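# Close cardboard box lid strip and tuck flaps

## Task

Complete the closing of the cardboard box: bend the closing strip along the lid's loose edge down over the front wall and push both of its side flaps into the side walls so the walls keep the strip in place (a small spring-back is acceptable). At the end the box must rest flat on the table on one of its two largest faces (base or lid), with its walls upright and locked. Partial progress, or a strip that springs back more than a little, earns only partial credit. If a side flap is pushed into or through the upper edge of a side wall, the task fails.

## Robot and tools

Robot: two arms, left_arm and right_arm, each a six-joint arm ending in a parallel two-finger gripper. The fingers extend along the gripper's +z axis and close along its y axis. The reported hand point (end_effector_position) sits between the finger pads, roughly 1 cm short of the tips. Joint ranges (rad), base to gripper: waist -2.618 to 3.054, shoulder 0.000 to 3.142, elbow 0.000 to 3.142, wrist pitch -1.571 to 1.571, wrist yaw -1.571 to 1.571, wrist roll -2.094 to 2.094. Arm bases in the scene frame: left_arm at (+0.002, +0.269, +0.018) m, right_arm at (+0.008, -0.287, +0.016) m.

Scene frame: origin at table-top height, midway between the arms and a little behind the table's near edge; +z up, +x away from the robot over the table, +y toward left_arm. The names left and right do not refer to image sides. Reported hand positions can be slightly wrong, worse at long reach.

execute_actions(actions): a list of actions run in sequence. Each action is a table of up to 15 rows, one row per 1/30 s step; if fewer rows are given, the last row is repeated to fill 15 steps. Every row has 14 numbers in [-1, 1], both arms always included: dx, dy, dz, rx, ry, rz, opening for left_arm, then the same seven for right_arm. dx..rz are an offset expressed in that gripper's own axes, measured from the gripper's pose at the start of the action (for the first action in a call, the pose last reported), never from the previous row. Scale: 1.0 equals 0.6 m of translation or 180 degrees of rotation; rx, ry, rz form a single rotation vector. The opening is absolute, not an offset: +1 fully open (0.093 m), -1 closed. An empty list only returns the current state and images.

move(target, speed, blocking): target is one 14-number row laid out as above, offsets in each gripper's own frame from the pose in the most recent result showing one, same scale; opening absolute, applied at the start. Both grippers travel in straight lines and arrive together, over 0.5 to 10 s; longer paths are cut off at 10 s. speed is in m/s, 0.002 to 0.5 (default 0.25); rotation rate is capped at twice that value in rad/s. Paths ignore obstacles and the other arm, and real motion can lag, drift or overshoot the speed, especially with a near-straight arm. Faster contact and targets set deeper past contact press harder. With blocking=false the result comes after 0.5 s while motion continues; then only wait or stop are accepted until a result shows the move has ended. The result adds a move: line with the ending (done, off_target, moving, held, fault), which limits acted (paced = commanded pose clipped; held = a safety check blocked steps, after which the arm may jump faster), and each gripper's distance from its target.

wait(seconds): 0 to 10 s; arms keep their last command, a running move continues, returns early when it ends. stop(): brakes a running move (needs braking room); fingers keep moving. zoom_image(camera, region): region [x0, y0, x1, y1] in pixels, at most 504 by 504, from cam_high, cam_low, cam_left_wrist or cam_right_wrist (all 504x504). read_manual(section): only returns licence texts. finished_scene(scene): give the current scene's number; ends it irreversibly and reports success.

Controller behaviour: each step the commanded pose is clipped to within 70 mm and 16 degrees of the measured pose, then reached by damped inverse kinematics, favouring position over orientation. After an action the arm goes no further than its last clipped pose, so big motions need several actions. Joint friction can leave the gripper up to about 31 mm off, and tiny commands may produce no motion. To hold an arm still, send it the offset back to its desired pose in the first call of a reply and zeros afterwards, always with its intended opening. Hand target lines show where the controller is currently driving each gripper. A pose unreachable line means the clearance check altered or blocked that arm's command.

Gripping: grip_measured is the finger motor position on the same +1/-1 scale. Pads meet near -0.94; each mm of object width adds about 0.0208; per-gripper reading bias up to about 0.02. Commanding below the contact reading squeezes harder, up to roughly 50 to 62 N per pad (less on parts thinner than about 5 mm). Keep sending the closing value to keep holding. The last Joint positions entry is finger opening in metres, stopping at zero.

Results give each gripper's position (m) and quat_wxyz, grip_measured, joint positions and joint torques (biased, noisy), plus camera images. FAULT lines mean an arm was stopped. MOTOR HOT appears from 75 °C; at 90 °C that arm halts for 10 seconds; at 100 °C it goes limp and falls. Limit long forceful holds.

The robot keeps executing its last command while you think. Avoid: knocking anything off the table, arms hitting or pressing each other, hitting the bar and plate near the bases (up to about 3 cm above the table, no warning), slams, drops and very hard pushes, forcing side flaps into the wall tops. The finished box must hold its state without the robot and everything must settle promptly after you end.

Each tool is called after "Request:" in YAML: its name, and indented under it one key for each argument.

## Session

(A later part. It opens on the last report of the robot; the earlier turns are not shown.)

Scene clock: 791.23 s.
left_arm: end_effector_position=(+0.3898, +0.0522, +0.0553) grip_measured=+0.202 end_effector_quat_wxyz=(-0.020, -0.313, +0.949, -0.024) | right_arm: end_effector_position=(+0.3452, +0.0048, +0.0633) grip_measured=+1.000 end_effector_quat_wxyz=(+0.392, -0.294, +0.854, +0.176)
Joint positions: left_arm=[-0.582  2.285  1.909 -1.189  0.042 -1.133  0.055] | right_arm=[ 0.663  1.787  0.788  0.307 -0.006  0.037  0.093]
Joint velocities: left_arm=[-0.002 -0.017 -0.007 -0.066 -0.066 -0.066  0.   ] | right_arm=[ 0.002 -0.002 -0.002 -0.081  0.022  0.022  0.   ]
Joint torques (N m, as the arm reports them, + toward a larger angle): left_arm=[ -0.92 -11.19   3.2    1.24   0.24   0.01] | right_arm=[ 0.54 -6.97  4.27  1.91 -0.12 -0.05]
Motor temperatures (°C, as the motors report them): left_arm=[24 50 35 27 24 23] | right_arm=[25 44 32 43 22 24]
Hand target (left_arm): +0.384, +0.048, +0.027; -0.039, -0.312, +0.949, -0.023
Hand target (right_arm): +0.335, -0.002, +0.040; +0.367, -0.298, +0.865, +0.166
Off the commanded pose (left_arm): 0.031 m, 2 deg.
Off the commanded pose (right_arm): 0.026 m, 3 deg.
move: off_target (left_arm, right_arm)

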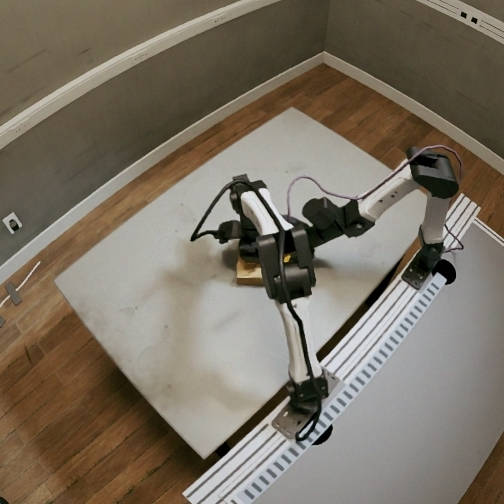

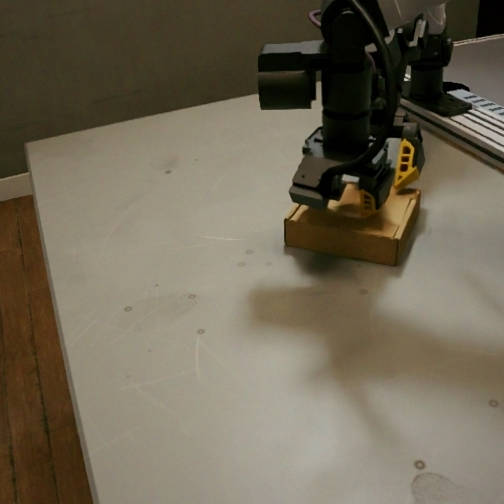

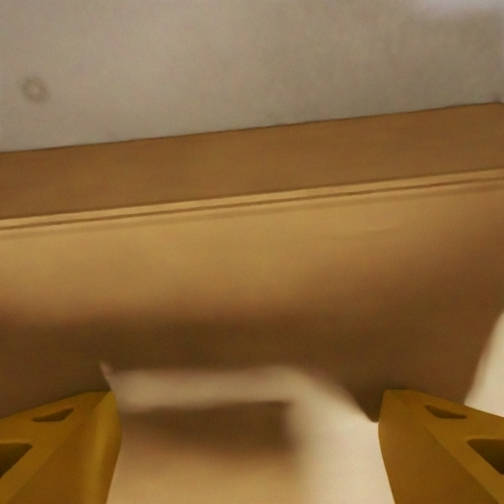

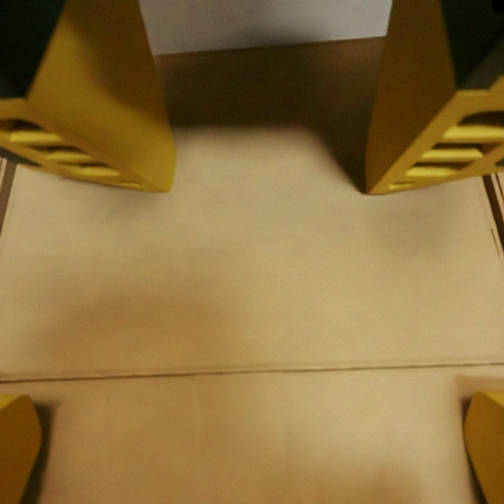

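Request:
move:
  target: [0.008,0.0,0.05,-0.004,0.01,0,0.2,0.085,0,0.0,0,0.02,0,1]
  speed: 0.03

Scene clock: 796.80 s.
left_arm: end_effector_position=(+0.3904, +0.0510, +0.0561) grip_measured=+0.202 end_effector_quat_wxyz=(-0.018, -0.313, +0.949, -0.029) | right_arm: end_effector_position=(+0.3414, +0.0014, +0.0614) grip_measured=+1.000 end_effector_quat_wxyz=(+0.421, -0.290, +0.839, +0.185)
Joint positions: left_arm=[-0.582  2.279  1.901 -1.177  0.047 -1.133  0.055] | right_arm=[ 0.663  1.787  0.705  0.457 -0.005  0.031  0.093]
Joint velocities: left_arm=[-0.007 -0.007 -0.012 -0.095 -0.037  0.022  0.   ] | right_arm=[-0.022 -0.012 -0.002 -0.007  0.007  0.051  0.   ]
Joint torques (N m, as the arm reports them, + toward a larger angle): left_arm=[ -1.13 -10.71   3.85   1.19   0.14  -0.02] | right_arm=[ 0.63 -7.67  3.07  1.32 -0.09 -0.03]
Motor temperatures (°C, as the motors report them): left_arm=[24 50 35 27 24 23] | right_arm=[25 43 32 43 22 24]
Hand target (left_arm): +0.384, +0.048, +0.027; -0.037, -0.312, +0.949, -0.022
Hand target (right_arm): +0.319, -0.015, +0.026; +0.366, -0.299, +0.866, +0.166
Off the commanded pose (left_arm): 0.031 m, 2 deg.
Off the commanded pose (right_arm): 0.046 m, 7 deg.
move: off_target (left_arm, right_arm)

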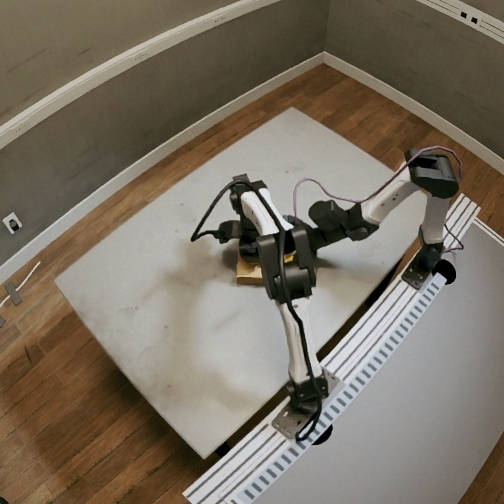

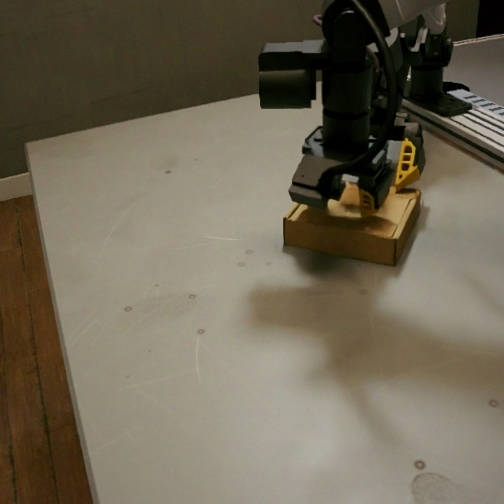

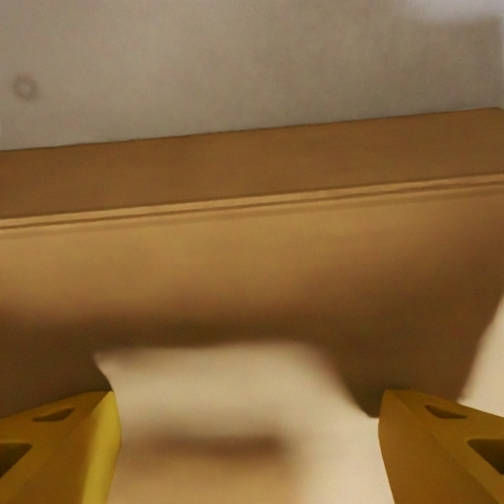

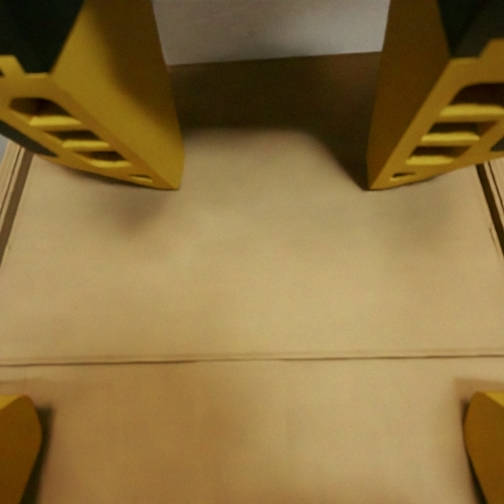

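Request:
move:
  target: [0.008,0.0,0.05,-0.004,0.01,0,0.2,0.08,-0.02,-0.14,0,-0.11,0,-1]
  speed: 0.15

Request:
move:
  target: [0.008,0.0,0.05,-0.004,0.01,0,0.2,0,0,0,0,0,0.5,-1]

Request:
move:
  target: [0.008,0.0,0.05,-0.004,0.01,0,0.2,-0.03,0,0,0,-0.12,0,-1]

Scene clock: 808.47 s.
left_arm: end_effector_position=(+0.3904, +0.0509, +0.0562) grip_measured=+0.202 end_effector_quat_wxyz=(-0.016, -0.313, +0.949, -0.031) | right_arm: end_effector_position=(+0.2837, -0.0667, +0.0853) grip_measured=-0.972 end_effector_quat_wxyz=(+0.574, -0.247, +0.744, +0.239)
Joint positions: left_arm=[-0.582  2.274  1.894 -1.17   0.047 -1.133  0.055] | right_arm=[ 0.607  1.775  0.141  1.396 -0.047  0.023  0.   ]
Joint velocities: left_arm=[ 0.012 -0.007 -0.012 -0.037  0.022 -0.095  0.   ] | right_arm=[ 0.012 -0.007 -0.007  0.022  0.007 -0.081  0.   ]
Joint torques (N m, as the arm reports them, + toward a larger angle): left_arm=[ -1.05 -10.83   3.97   1.23   0.16   0.02] | right_arm=[-0.52 -4.33  1.74  2.27 -0.22 -0.14]
Motor temperatures (°C, as the motors report them): left_arm=[24 49 35 27 24 23] | right_arm=[25 43 31 41 22 24]
Hand target (left_arm): +0.385, +0.047, +0.028; -0.035, -0.312, +0.949, -0.027
Hand target (right_arm): +0.277, -0.073, +0.073; +0.557, -0.254, +0.755, +0.235
Off the commanded pose (left_arm): 0.031 m, 2 deg.
Off the commanded pose (right_arm): 0.017 m, 2 deg.
move: off_target (left_arm, right_arm)

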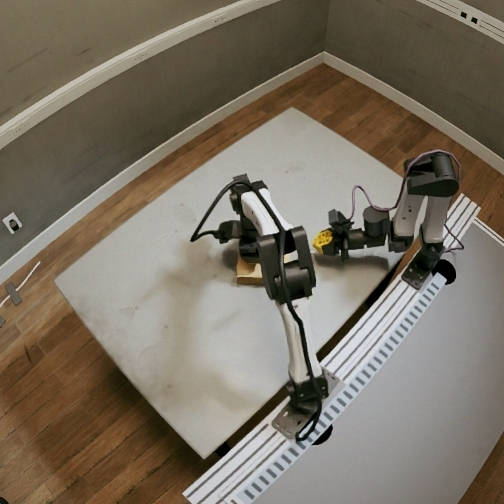

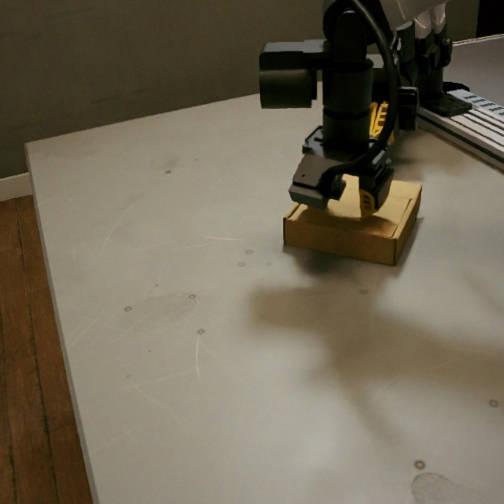

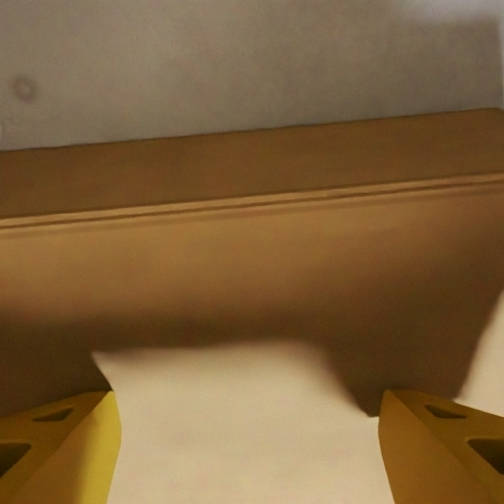

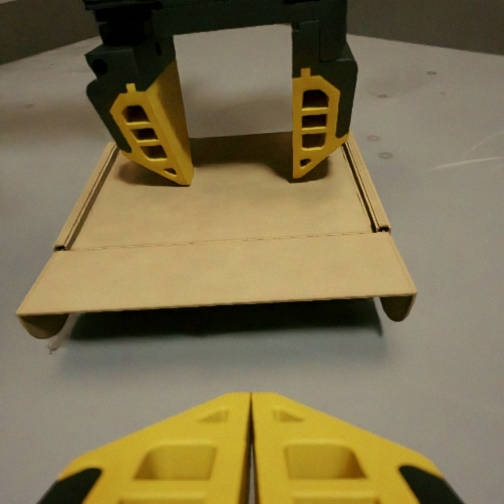

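Scene clock: 812.17 s.
left_arm: end_effector_position=(+0.3908, +0.0507, +0.0571) grip_measured=+0.202 end_effector_quat_wxyz=(-0.014, -0.313, +0.949, -0.033) | right_arm: end_effector_position=(+0.2837, -0.0667, +0.0853) grip_measured=-0.972 end_effector_quat_wxyz=(+0.240, +0.347, +0.702, +0.573)
Joint positions: left_arm=[-0.582  2.269  1.889 -1.165  0.047 -1.133  0.055] | right_arm=[ 0.607  1.775  0.141  1.396 -0.047  1.583  0.   ]
Joint velocities: left_arm=[ 0.022 -0.007  0.002  0.007  0.022 -0.007 -0.   ] | right_arm=[-0.022  0.012 -0.007  0.051 -0.022 -0.051  0.   ]
Joint torques (N m, as the arm reports them, + toward a larger angle): left_arm=[ -1.12 -10.66   3.99   1.25   0.18   0.02] | right_arm=[ 0.31 -5.61  3.31  2.24 -0.07 -0.07]
Motor temperatures (°C, as the motors report them): left_arm=[24 49 35 27 24 23] | right_arm=[25 42 31 42 22 24]
Hand target (left_arm): +0.385, +0.046, +0.028; -0.033, -0.312, +0.949, -0.029
Hand target (right_arm): +0.284, -0.067, +0.085; +0.237, +0.351, +0.701, +0.574
Off the commanded pose (left_arm): 0.031 m, 2 deg.
Off the commanded pose (right_arm): 0.000 m, 1 deg.
move: off_target (left_arm)

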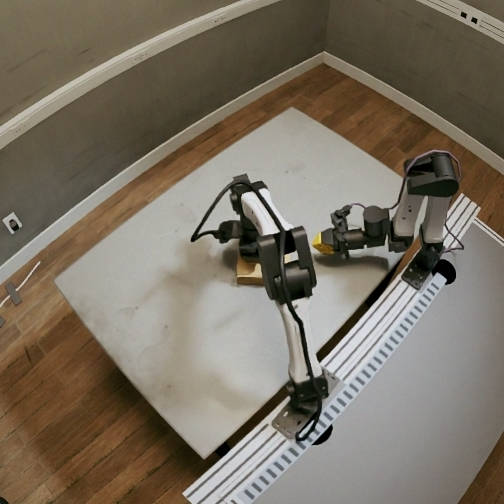

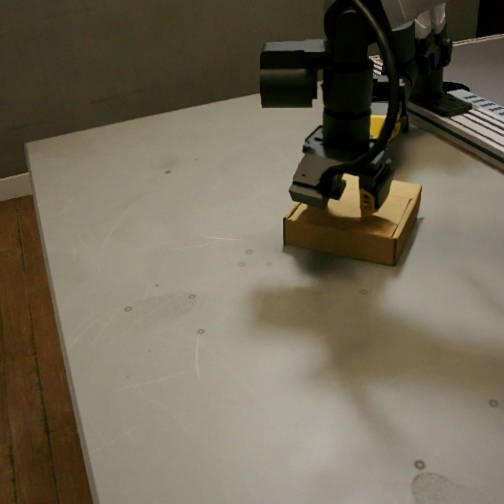

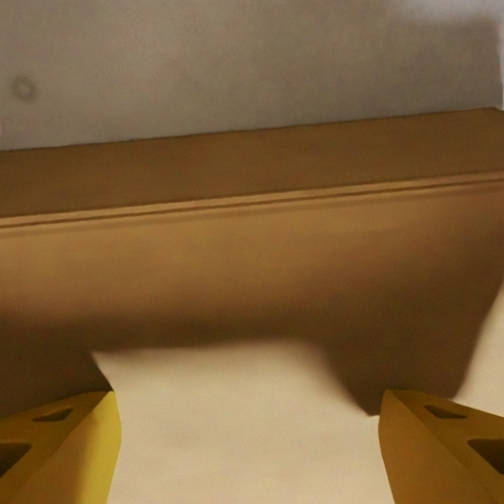

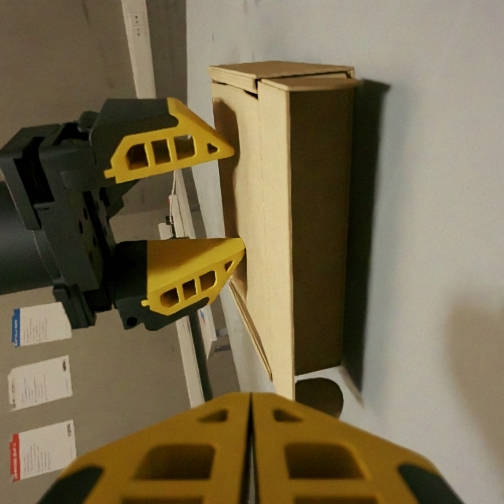

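Scene clock: 813.57 s.
left_arm: end_effector_position=(+0.3905, +0.0509, +0.0562) grip_measured=+0.202 end_effector_quat_wxyz=(-0.015, -0.313, +0.949, -0.032) | right_arm: end_effector_position=(+0.2931, -0.0870, +0.0879) grip_measured=-0.972 end_effector_quat_wxyz=(+0.369, +0.449, +0.638, +0.505)
Joint positions: left_arm=[-0.582  2.269  1.885 -1.162  0.047 -1.133  0.055] | right_arm=[0.816 1.79  0.171 1.371 0.534 1.641 0.   ]
Joint velocities: left_arm=[-0.007 -0.002 -0.022  0.007 -0.037 -0.051  0.   ] | right_arm=[-0.002  0.002 -0.002 -0.022  0.007 -0.022  0.   ]
Joint torques (N m, as the arm reports them, + toward a larger angle): left_arm=[ -1.1  -10.75   3.94   1.25   0.18   0.01] | right_arm=[ 1.48 -4.5   4.71  1.85  0.   -0.1 ]
Motor temperatures (°C, as the motors report them): left_arm=[24 49 35 27 24 23] | right_arm=[25 42 31 42 22 24]
Hand target (left_arm): +0.385, +0.046, +0.029; -0.032, -0.312, +0.949, -0.031
Hand target (right_arm): +0.294, -0.080, +0.084; +0.366, +0.449, +0.643, +0.501
Off the commanded pose (left_arm): 0.030 m, 2 deg.
Off the commanded pose (right_arm): 0.008 m, 1 deg.
move: off_target (left_arm)

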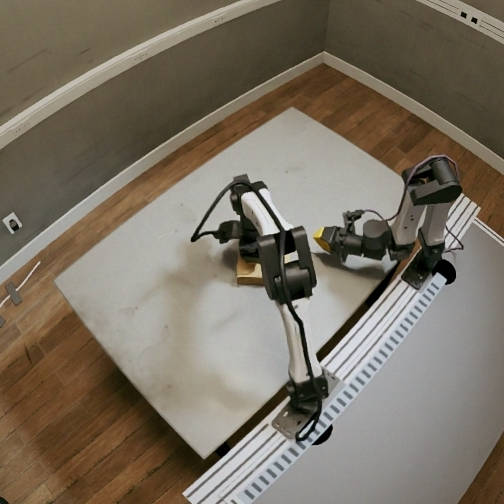

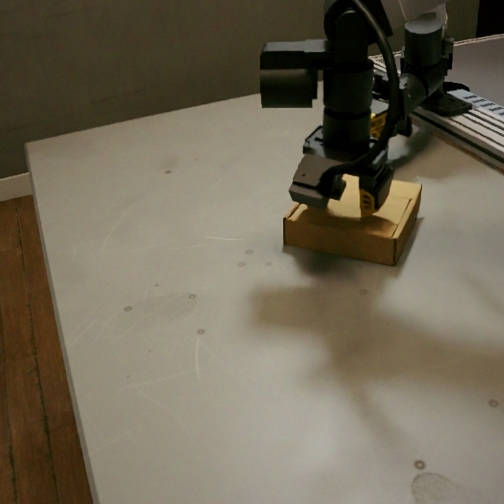

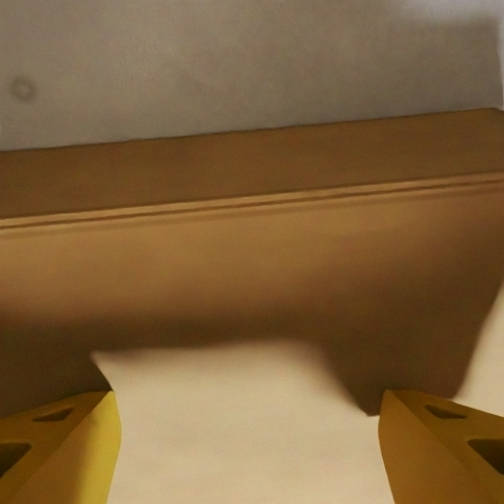

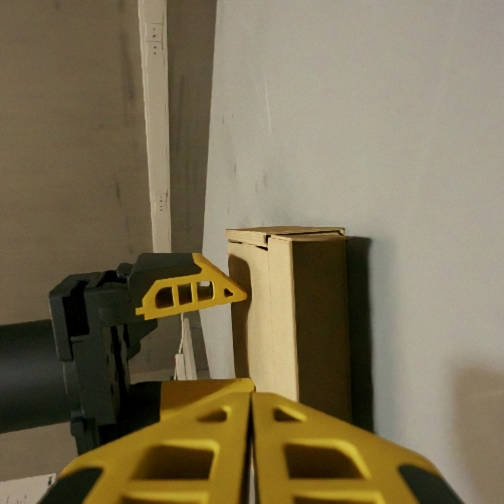

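Request:
zoom_image:
  camera: "cam_right_wrist"
  region: [220, 205, 360, 275]

Region (220, 205, 360, 275) of cam_right_wrist's 504x504 image, scaled by 3.600, with more detail than that image has.

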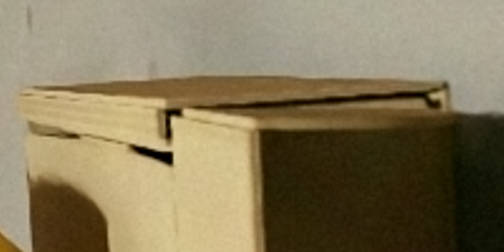

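Request:
move:
  target: [0.008,0.0,0.05,-0.004,0.01,0,0.2,0.225,-0.02,-0.085,0,0,0,-1]

Request:
zoom_image:
  camera: "cam_right_wrist"
  region: [180, 170, 380, 310]

Scene clock: 851.20 s.
left_arm: end_effector_position=(+0.3906, +0.0508, +0.0566) grip_measured=+0.202 end_effector_quat_wxyz=(-0.013, -0.312, +0.949, -0.034) | right_arm: end_effector_position=(+0.1970, +0.0160, +0.0751) grip_measured=-0.972 end_effector_quat_wxyz=(+0.367, +0.448, +0.645, +0.498)
Joint positions: left_arm=[-0.582  2.265  1.879 -1.155  0.047 -1.133  0.055] | right_arm=[1.392 1.903 0.43  0.978 1.071 1.946 0.   ]
Joint velocities: left_arm=[ 0.002 -0.002 -0.007  0.051  0.037 -0.007 -0.001] | right_arm=[-0.012 -0.002  0.002 -0.007  0.051 -0.022  0.   ]
Joint torques (N m, as the arm reports them, + toward a larger angle): left_arm=[ -1.23 -10.5    4.03   1.21   0.19   0.  ] | right_arm=[ 0.89 -8.31  5.19  1.43  0.23 -0.06]
Motor temperatures (°C, as the motors report them): left_arm=[24 48 34 27 24 23] | right_arm=[25 39 32 43 22 24]
Hand target (left_arm): +0.385, +0.046, +0.028; -0.032, -0.312, +0.949, -0.031
Hand target (right_arm): +0.196, +0.023, +0.082; +0.363, +0.452, +0.639, +0.506
Off the commanded pose (left_arm): 0.031 m, 2 deg.
Off the commanded pose (right_arm): 0.013 m, 1 deg.
move: off_target (left_arm, right_arm)

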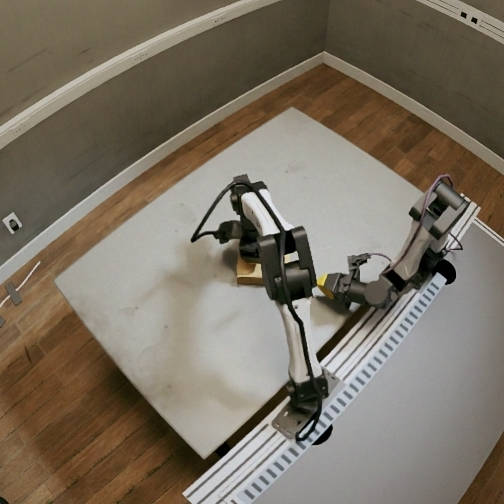

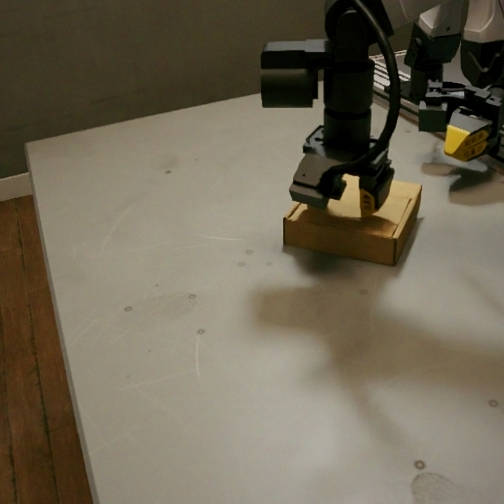

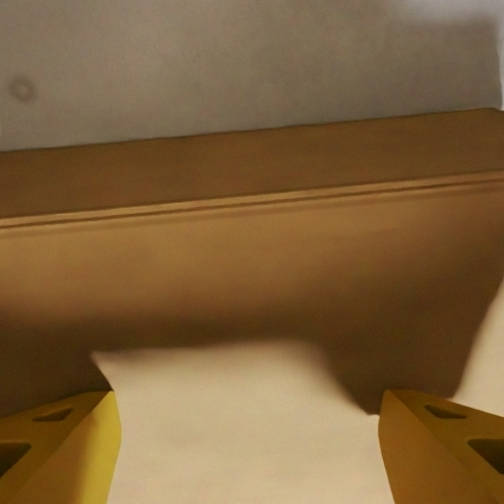

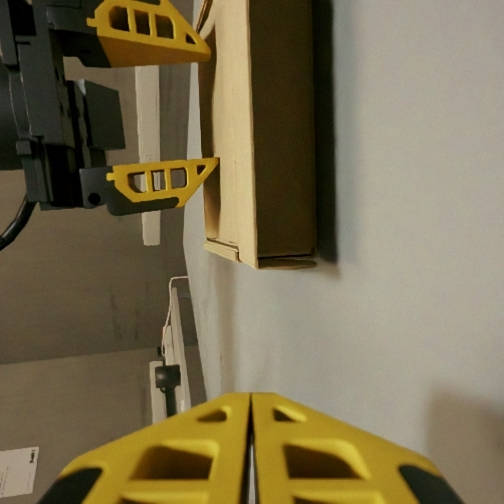

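Region (180, 170, 380, 310) of cam_right_wrist's 504x504 image, scaled by 2.520, with more detail than that image has; it fills the top 353 rows of this view, and the rest is white.

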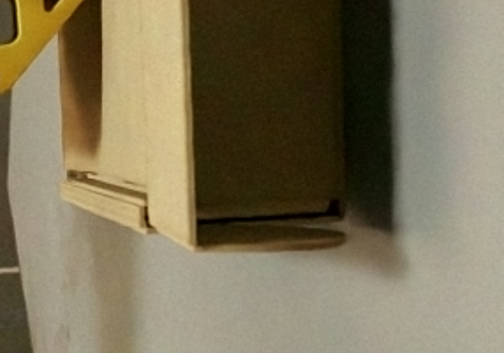

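Request:
move:
  target: [0,0,-0.08,0,0,0,0.6,-0.15,0.12,0.1,0.43,0,0,0.1]

Request:
move:
  target: [0.117,0.15,0.04,0.25,0,-0.02,0.6,0,0,0,0,0,-0.12,0.1]

Scene clock: 887.80 s.
left_arm: end_effector_position=(+0.3884, +0.0525, +0.0926) grip_measured=+0.598 end_effector_quat_wxyz=(-0.019, -0.313, +0.949, -0.029) | right_arm: end_effector_position=(+0.3091, -0.0267, +0.1363) grip_measured=+0.098 end_effector_quat_wxyz=(+0.080, +0.588, +0.802, +0.070)
Joint positions: left_arm=[-0.582  2.257  2.01  -1.31   0.048 -1.133  0.074] | right_arm=[ 0.746  1.917  1.644 -1.146  0.175  2.044  0.05 ]
Joint velocities: left_arm=[-0.007 -0.007 -0.012  0.022  0.007  0.066  0.   ] | right_arm=[ 0.002 -0.007  0.002 -0.037 -0.007 -0.139 -0.001]
Joint torques (N m, as the arm reports them, + toward a larger angle): left_arm=[ -0.09 -15.19   9.07   0.31  -0.03   0.09] | right_arm=[  0.69 -11.03   5.96   0.48   0.07  -0.07]
Motor temperatures (°C, as the motors report them): left_arm=[24 48 34 27 24 23] | right_arm=[25 41 33 40 22 24]
Hand target (left_arm): +0.390, +0.055, +0.104; -0.013, -0.313, +0.949, -0.034
Hand target (right_arm): +0.306, -0.027, +0.135; +0.080, +0.586, +0.804, +0.067
Off the commanded pose (left_arm): 0.012 m, 1 deg.
Off the commanded pose (right_arm): 0.020 m, 13 deg.
move: held (right_arm), off_target (left_arm); limits=held; held on 12 of 90 steps (right_arm), including the last (right_arm)
pose unreachable (right arm): on one or more control steps of this call, first in action 0 (counted from 0), this arm could not follow its commanded pose, so it was not sent that pose on those steps. On the call's last step it was still not sent that pose. It may still have moved: this result reports where it is.
cause: the commanded pose would bring a part of the arm too close to another arm (this arm's wrist (the part past joint 4) and the other arm's forearm (the part past joint 3)).

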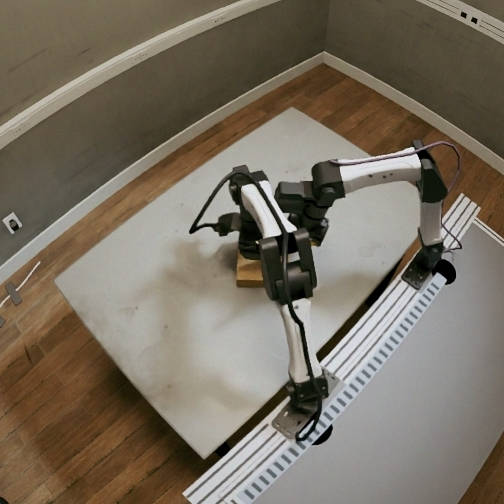

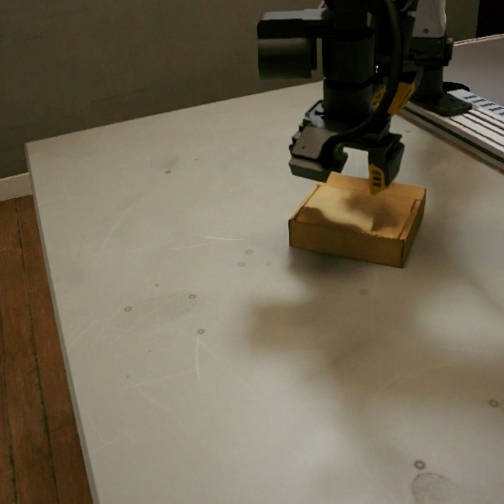

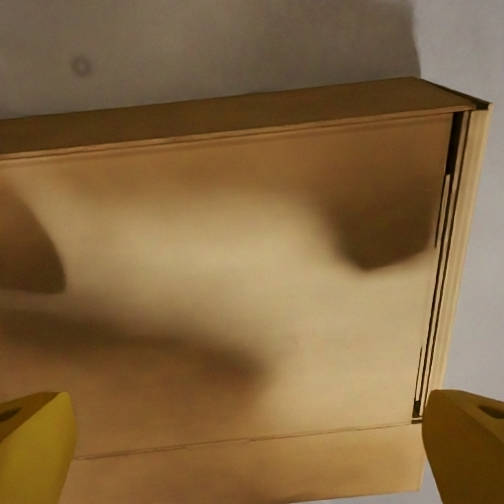

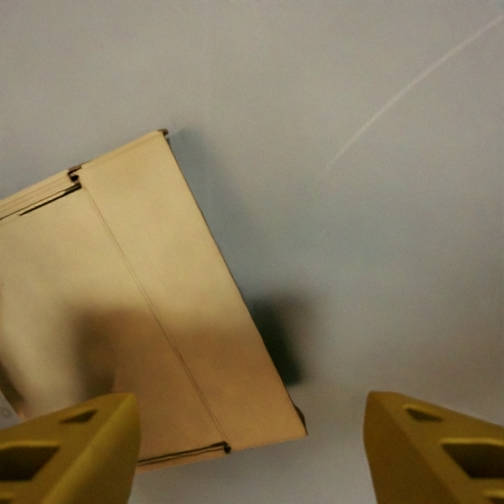

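Scene clock: 889.83 s.
left_arm: end_effector_position=(+0.3800, +0.0563, +0.0892) grip_measured=+0.598 end_effector_quat_wxyz=(-0.023, -0.313, +0.949, -0.028) | right_arm: end_effector_position=(+0.3091, -0.0267, +0.1363) grip_measured=+0.098 end_effector_quat_wxyz=(+0.091, +0.431, +0.896, +0.054)
Joint positions: left_arm=[-0.582  2.223  1.939 -1.281  0.052 -1.133  0.074] | right_arm=[ 0.746  1.917  1.644 -1.146  0.175  1.677  0.05 ]
Joint velocities: left_arm=[ 0.002 -0.002  0.002  0.007  0.007 -0.007 -0.   ] | right_arm=[-0.007 -0.007  0.002  0.051 -0.007 -0.007 -0.   ]
Joint torques (N m, as the arm reports them, + toward a larger angle): left_arm=[ -0.64 -13.4    8.13   0.61  -0.04   0.06] | right_arm=[  0.25 -10.77   6.48   0.52   0.03  -0.2 ]
Motor temperatures (°C, as the motors report them): left_arm=[24 49 34 27 24 23] | right_arm=[25 41 34 39 22 24]
Hand target (left_arm): +0.383, +0.055, +0.090; -0.019, -0.313, +0.949, -0.031
Hand target (right_arm): +0.309, -0.027, +0.136; +0.092, +0.427, +0.898, +0.054
Off the commanded pose (left_arm): 0.107 m, 45 deg; position and orientation clipped at the last step of the last action.
Off the commanded pose (right_arm): 0.000 m, 1 deg.
move: held (left_arm); limits=paced,held; held on 56 of 61 steps (left_arm), including the last (left_arm)
pose unreachable (left arm): on one or more control steps of this call, first in action 0 (counted from 0), this arm could not follow its commanded pose, so it was not sent that pose on those steps. On the call's last step it was still not sent that pose. It may still have moved: this result reports where it is.
cause: the commanded pose would bring a part of the arm too close to another arm (this arm's forearm (the part past joint 3) and the other arm's wrist (the part past joint 4)).

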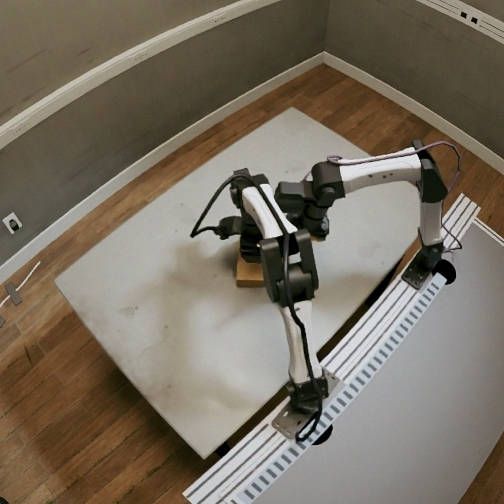

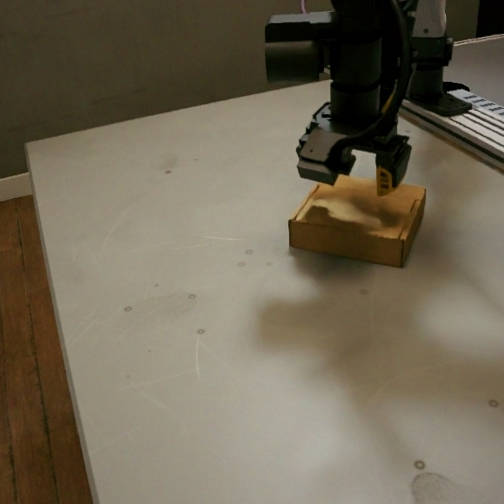

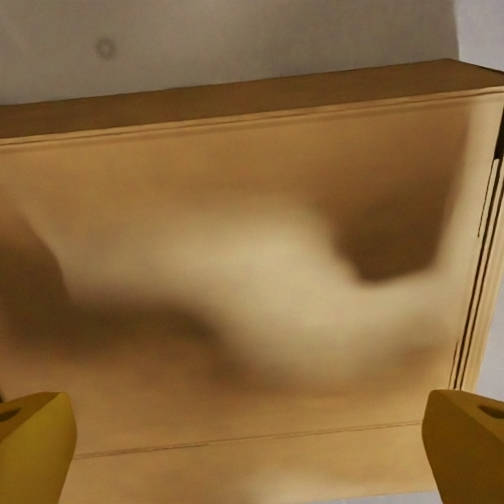

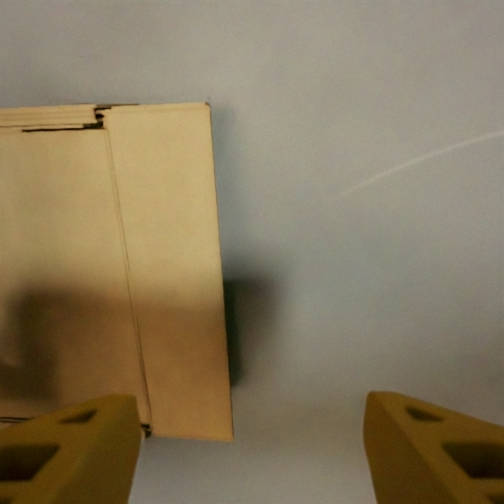

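Request:
move:
  target: [0,0,0,0,0,0,0.6,-0.14,0,0,0.07,0,0,0.1]

Request:
move:
  target: [0.11,0.155,0.035,0.25,0,-0.02,0.6,0,0,0,0,0,0,0.1]

Scene clock: 894.50 s.
left_arm: end_effector_position=(+0.3800, +0.0563, +0.0892) grip_measured=+0.598 end_effector_quat_wxyz=(-0.023, -0.313, +0.949, -0.028) | right_arm: end_effector_position=(+0.3096, -0.0279, +0.1362) grip_measured=+0.098 end_effector_quat_wxyz=(+0.091, +0.430, +0.897, +0.053)
Joint positions: left_arm=[-0.582  2.223  1.939 -1.281  0.052 -1.133  0.074] | right_arm=[ 0.743  1.917  1.644 -1.148  0.175  1.671  0.05 ]
Joint velocities: left_arm=[ 0.007 -0.012  0.007 -0.081 -0.007 -0.081 -0.   ] | right_arm=[-0.007  0.007 -0.007 -0.007  0.022 -0.022 -0.   ]
Joint torques (N m, as the arm reports them, + toward a larger angle): left_arm=[ -0.75 -13.67   7.48   0.51  -0.07   0.04] | right_arm=[  0.44 -10.83   6.45   0.49   0.05  -0.07]
Motor temperatures (°C, as the motors report them): left_arm=[24 49 35 26 24 23] | right_arm=[25 42 34 39 22 24]
Hand target (left_arm): +0.380, +0.056, +0.089; -0.023, -0.313, +0.949, -0.028
Hand target (right_arm): +0.309, -0.027, +0.136; +0.091, +0.430, +0.897, +0.053
Off the commanded pose (left_arm): 0.000 m, 0 deg.
Off the commanded pose (right_arm): 0.083 m, 12 deg; position clipped at the last step of the last action.
move: held (right_arm); limits=paced,held; held on 20 of 23 steps (right_arm), including the last (right_arm)
pose unreachable (right arm): on one or more control steps of this call, first in action 0 (counted from 0), this arm could not follow its commanded pose, so it was not sent that pose on those steps. On the call's last step it was still not sent that pose. It may still have moved: this result reports where it is.
cause: the commanded pose would bring a part of the arm too close to another arm (this arm's wrist (the part past joint 4) and the other arm's wrist (the part past joint 4)).

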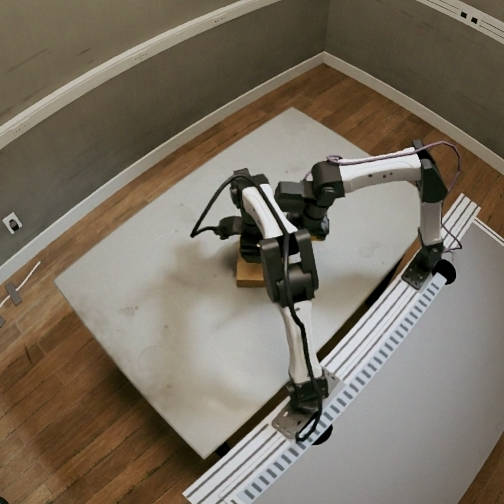

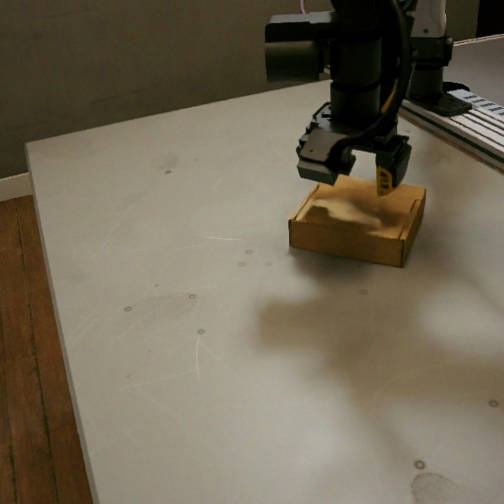

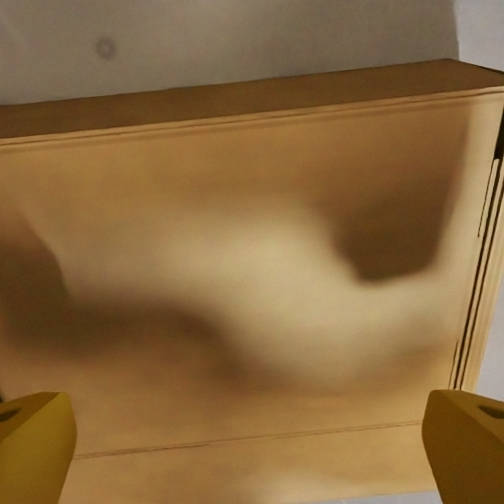

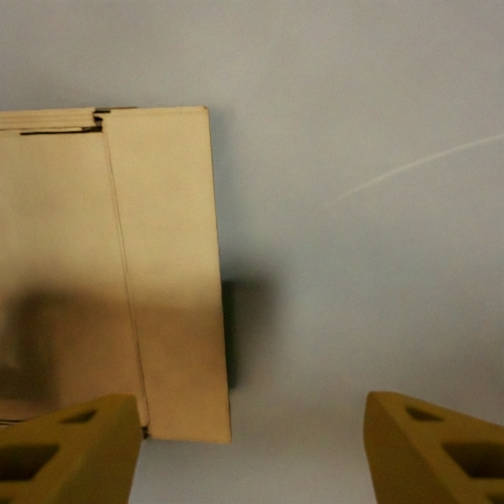

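Scene clock: 896.40 s.
left_arm: end_effector_position=(+0.3761, +0.0580, +0.0871) grip_measured=+0.598 end_effector_quat_wxyz=(-0.024, -0.313, +0.949, -0.028) | right_arm: end_effector_position=(+0.3096, -0.0279, +0.1362) grip_measured=+0.098 end_effector_quat_wxyz=(+0.091, +0.430, +0.897, +0.053)
Joint positions: left_arm=[-0.582  2.206  1.903 -1.264  0.054 -1.133  0.074] | right_arm=[ 0.743  1.917  1.644 -1.148  0.175  1.671  0.05 ]
Joint velocities: left_arm=[-0.012 -0.002  0.002 -0.007 -0.051  0.022 -0.   ] | right_arm=[-0.017 -0.007  0.002  0.007 -0.022 -0.037 -0.   ]
Joint torques (N m, as the arm reports them, + toward a larger angle): left_arm=[ -0.79 -13.29   8.2    0.52  -0.04   0.06] | right_arm=[  0.19 -10.78   6.62   0.46   0.04  -0.09]
Motor temperatures (°C, as the motors report them): left_arm=[24 50 35 26 24 23] | right_arm=[25 42 34 38 22 24]
Hand target (left_arm): +0.379, +0.057, +0.088; -0.021, -0.313, +0.949, -0.031
Hand target (right_arm): +0.310, -0.028, +0.136; +0.091, +0.430, +0.897, +0.053
Off the commanded pose (left_arm): 0.111 m, 45 deg; position and orientation clipped at the last step of the last action.
Off the commanded pose (right_arm): 0.000 m, 0 deg.
move: held (left_arm); limits=paced,held; held on 53 of 57 steps (left_arm), including the last (left_arm)
pose unreachable (left arm): on one or more control steps of this call, first in action 0 (counted from 0), this arm could not follow its commanded pose, so it was not sent that pose on those steps. On the call's last step it was still not sent that pose. It may still have moved: this result reports where it is.
cause: the commanded pose would bring a part of the arm too close to another arm (this arm's wrist (the part past joint 4) and the other arm's wrist (the part past joint 4)).

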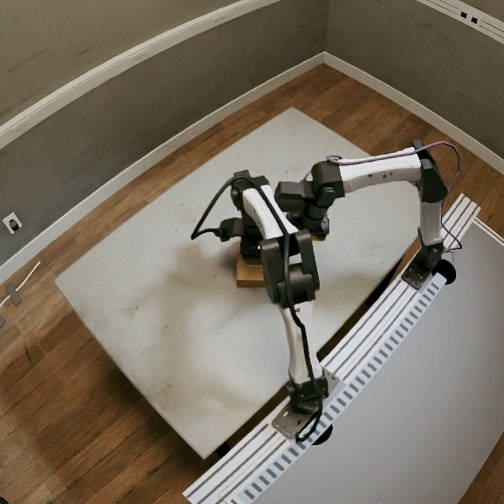

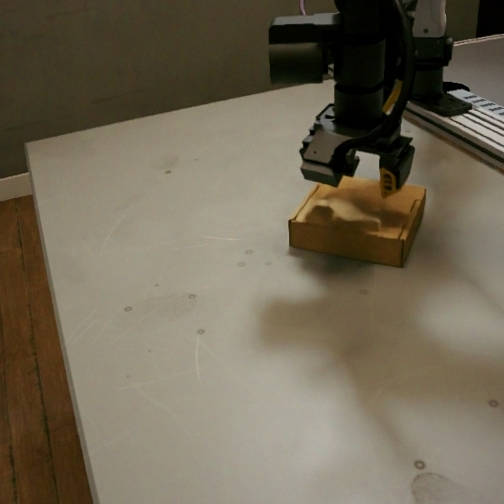

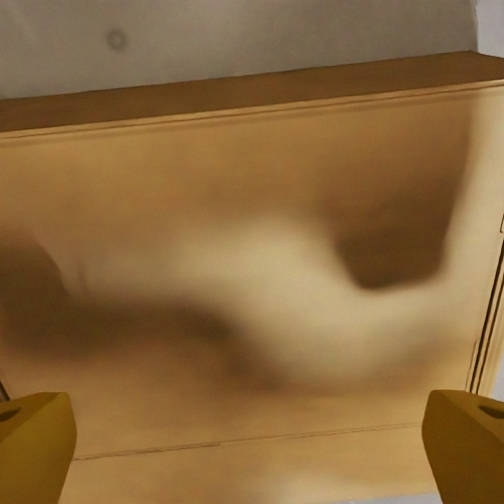

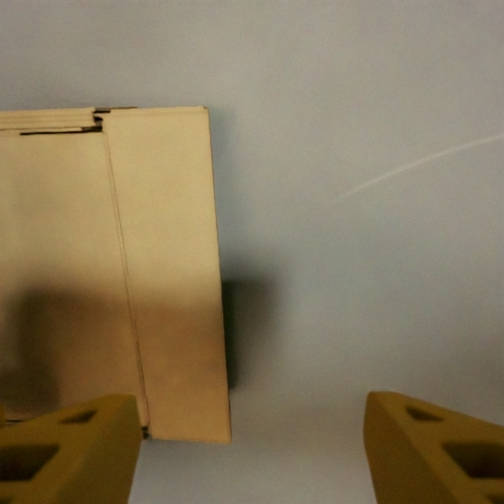

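Request:
move:
  target: [0,0,0,0,0,0,0.6,-0.1,-0.1,0,0,0,0,0.1]

Request:
move:
  target: [0.105,0.15,0.03,0.25,0,-0.02,0.6,0,0,0,0,0,0,0.1]

Scene clock: 900.27 s.
left_arm: end_effector_position=(+0.3761, +0.0580, +0.0871) grip_measured=+0.598 end_effector_quat_wxyz=(-0.024, -0.313, +0.949, -0.028) | right_arm: end_effector_position=(+0.3078, -0.1125, +0.1413) grip_measured=+0.098 end_effector_quat_wxyz=(+0.103, +0.434, +0.894, +0.052)
Joint positions: left_arm=[-0.582  2.206  1.903 -1.264  0.054 -1.133  0.074] | right_arm=[ 0.57   1.682  1.38  -1.08   0.168  1.505  0.05 ]
Joint velocities: left_arm=[-0.012  0.002  0.017 -0.022  0.022 -0.081  0.   ] | right_arm=[-0.012  0.007 -0.012 -0.037  0.066 -0.051 -0.001]
Joint torques (N m, as the arm reports them, + toward a larger angle): left_arm=[ -0.68 -13.71   7.56   0.49  -0.02   0.03] | right_arm=[ 0.19 -8.97  4.71  0.75 -0.08 -0.17]
Motor temperatures (°C, as the motors report them): left_arm=[24 50 36 26 24 23] | right_arm=[25 43 34 38 22 24]
Hand target (left_arm): +0.376, +0.058, +0.087; -0.024, -0.313, +0.949, -0.028
Hand target (right_arm): +0.303, -0.113, +0.134; +0.093, +0.430, +0.897, +0.050
Off the commanded pose (left_arm): 0.000 m, 0 deg.
Off the commanded pose (right_arm): 0.011 m, 1 deg.
move: off_target (right_arm)

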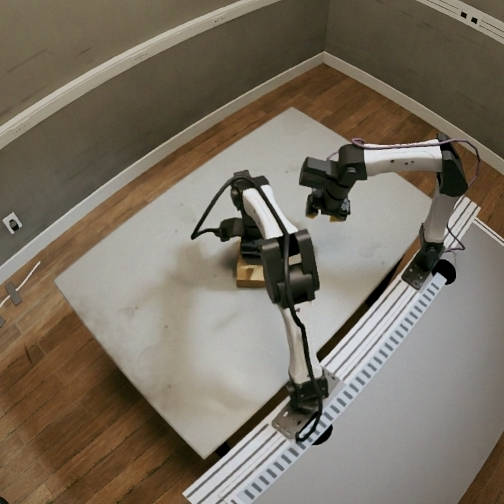

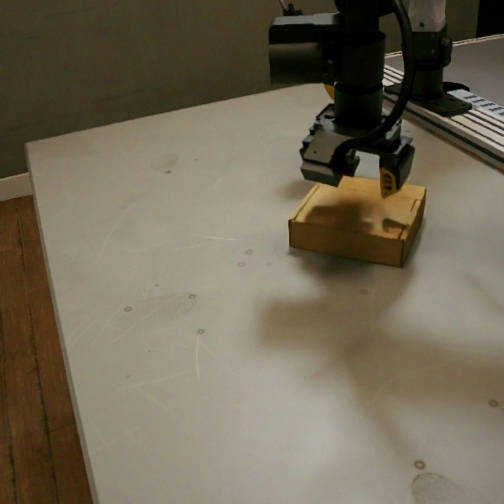

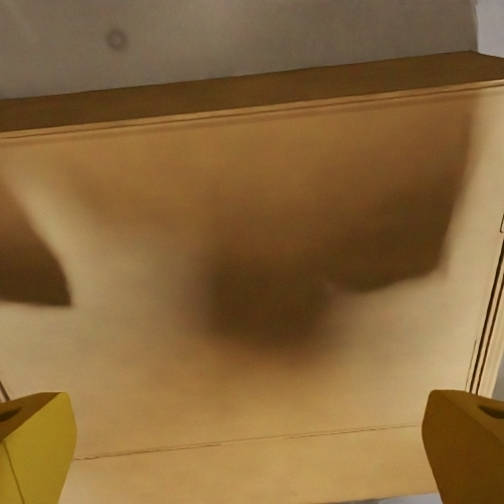

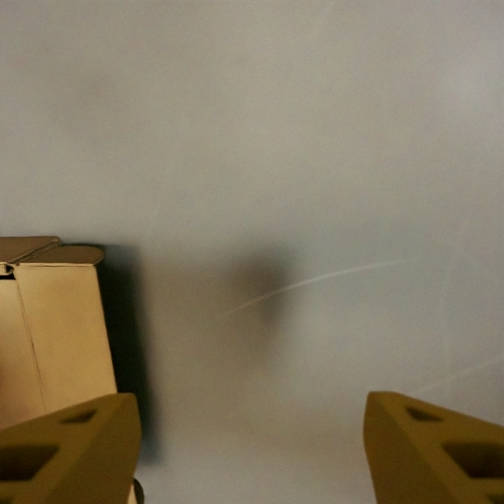

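Scene clock: 902.63 s.
left_arm: end_effector_position=(+0.2762, +0.0864, +0.0674) grip_measured=+0.598 end_effector_quat_wxyz=(+0.101, -0.329, +0.858, -0.382) | right_arm: end_effector_position=(+0.3078, -0.1125, +0.1413) grip_measured=+0.098 end_effector_quat_wxyz=(+0.103, +0.434, +0.894, +0.052)
Joint positions: left_arm=[-0.492  1.374  0.488  0.045  0.367 -1.274  0.074] | right_arm=[ 0.57   1.682  1.38  -1.08   0.168  1.505  0.05 ]
Joint velocities: left_arm=[-0.027 -0.002 -0.012 -0.037 -0.051 -0.066 -0.   ] | right_arm=[ 0.002 -0.002 -0.002 -0.007 -0.007 -0.037 -0.   ]
Joint torques (N m, as the arm reports them, + toward a larger angle): left_arm=[-0.12 -6.54  5.64  2.27  0.18 -0.01] | right_arm=[ 0.34 -8.4   6.55  0.6   0.03 -0.09]
Motor temperatures (°C, as the motors report them): left_arm=[24 50 36 26 24 23] | right_arm=[25 43 34 37 22 24]
Hand target (left_arm): +0.273, +0.089, +0.067; +0.101, -0.332, +0.854, -0.387
Hand target (right_arm): +0.308, -0.112, +0.141; +0.103, +0.434, +0.894, +0.052
Off the commanded pose (left_arm): 0.008 m, 1 deg.
Off the commanded pose (right_arm): 0.000 m, 0 deg.
move: done

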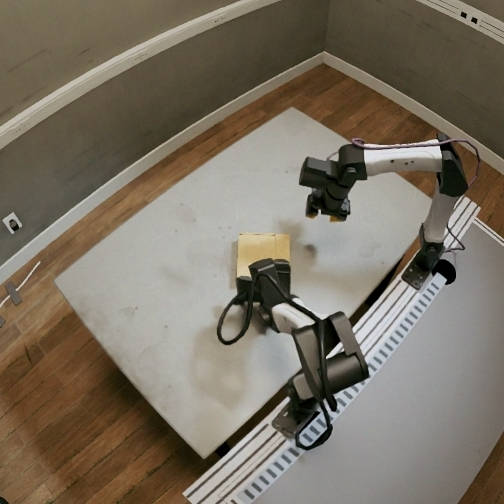

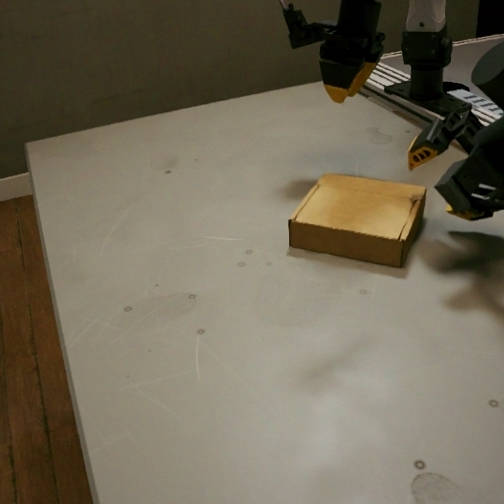

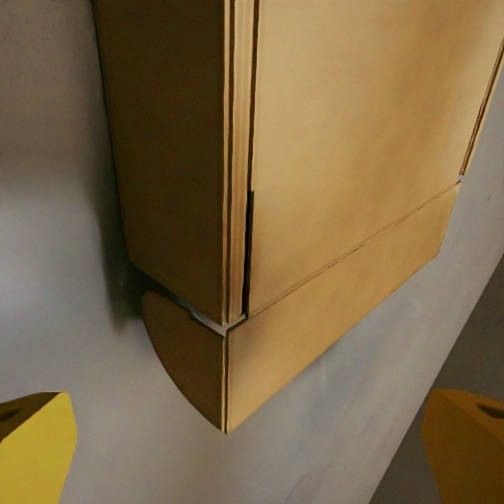

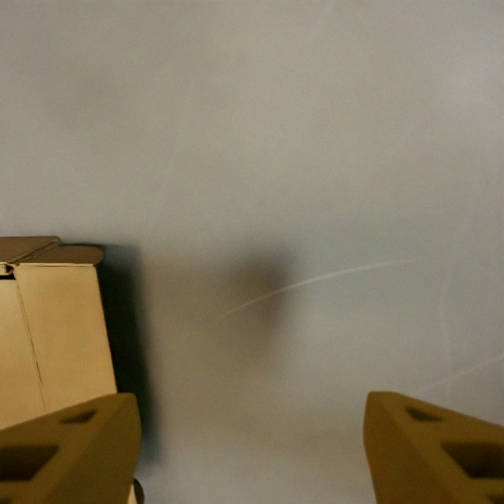

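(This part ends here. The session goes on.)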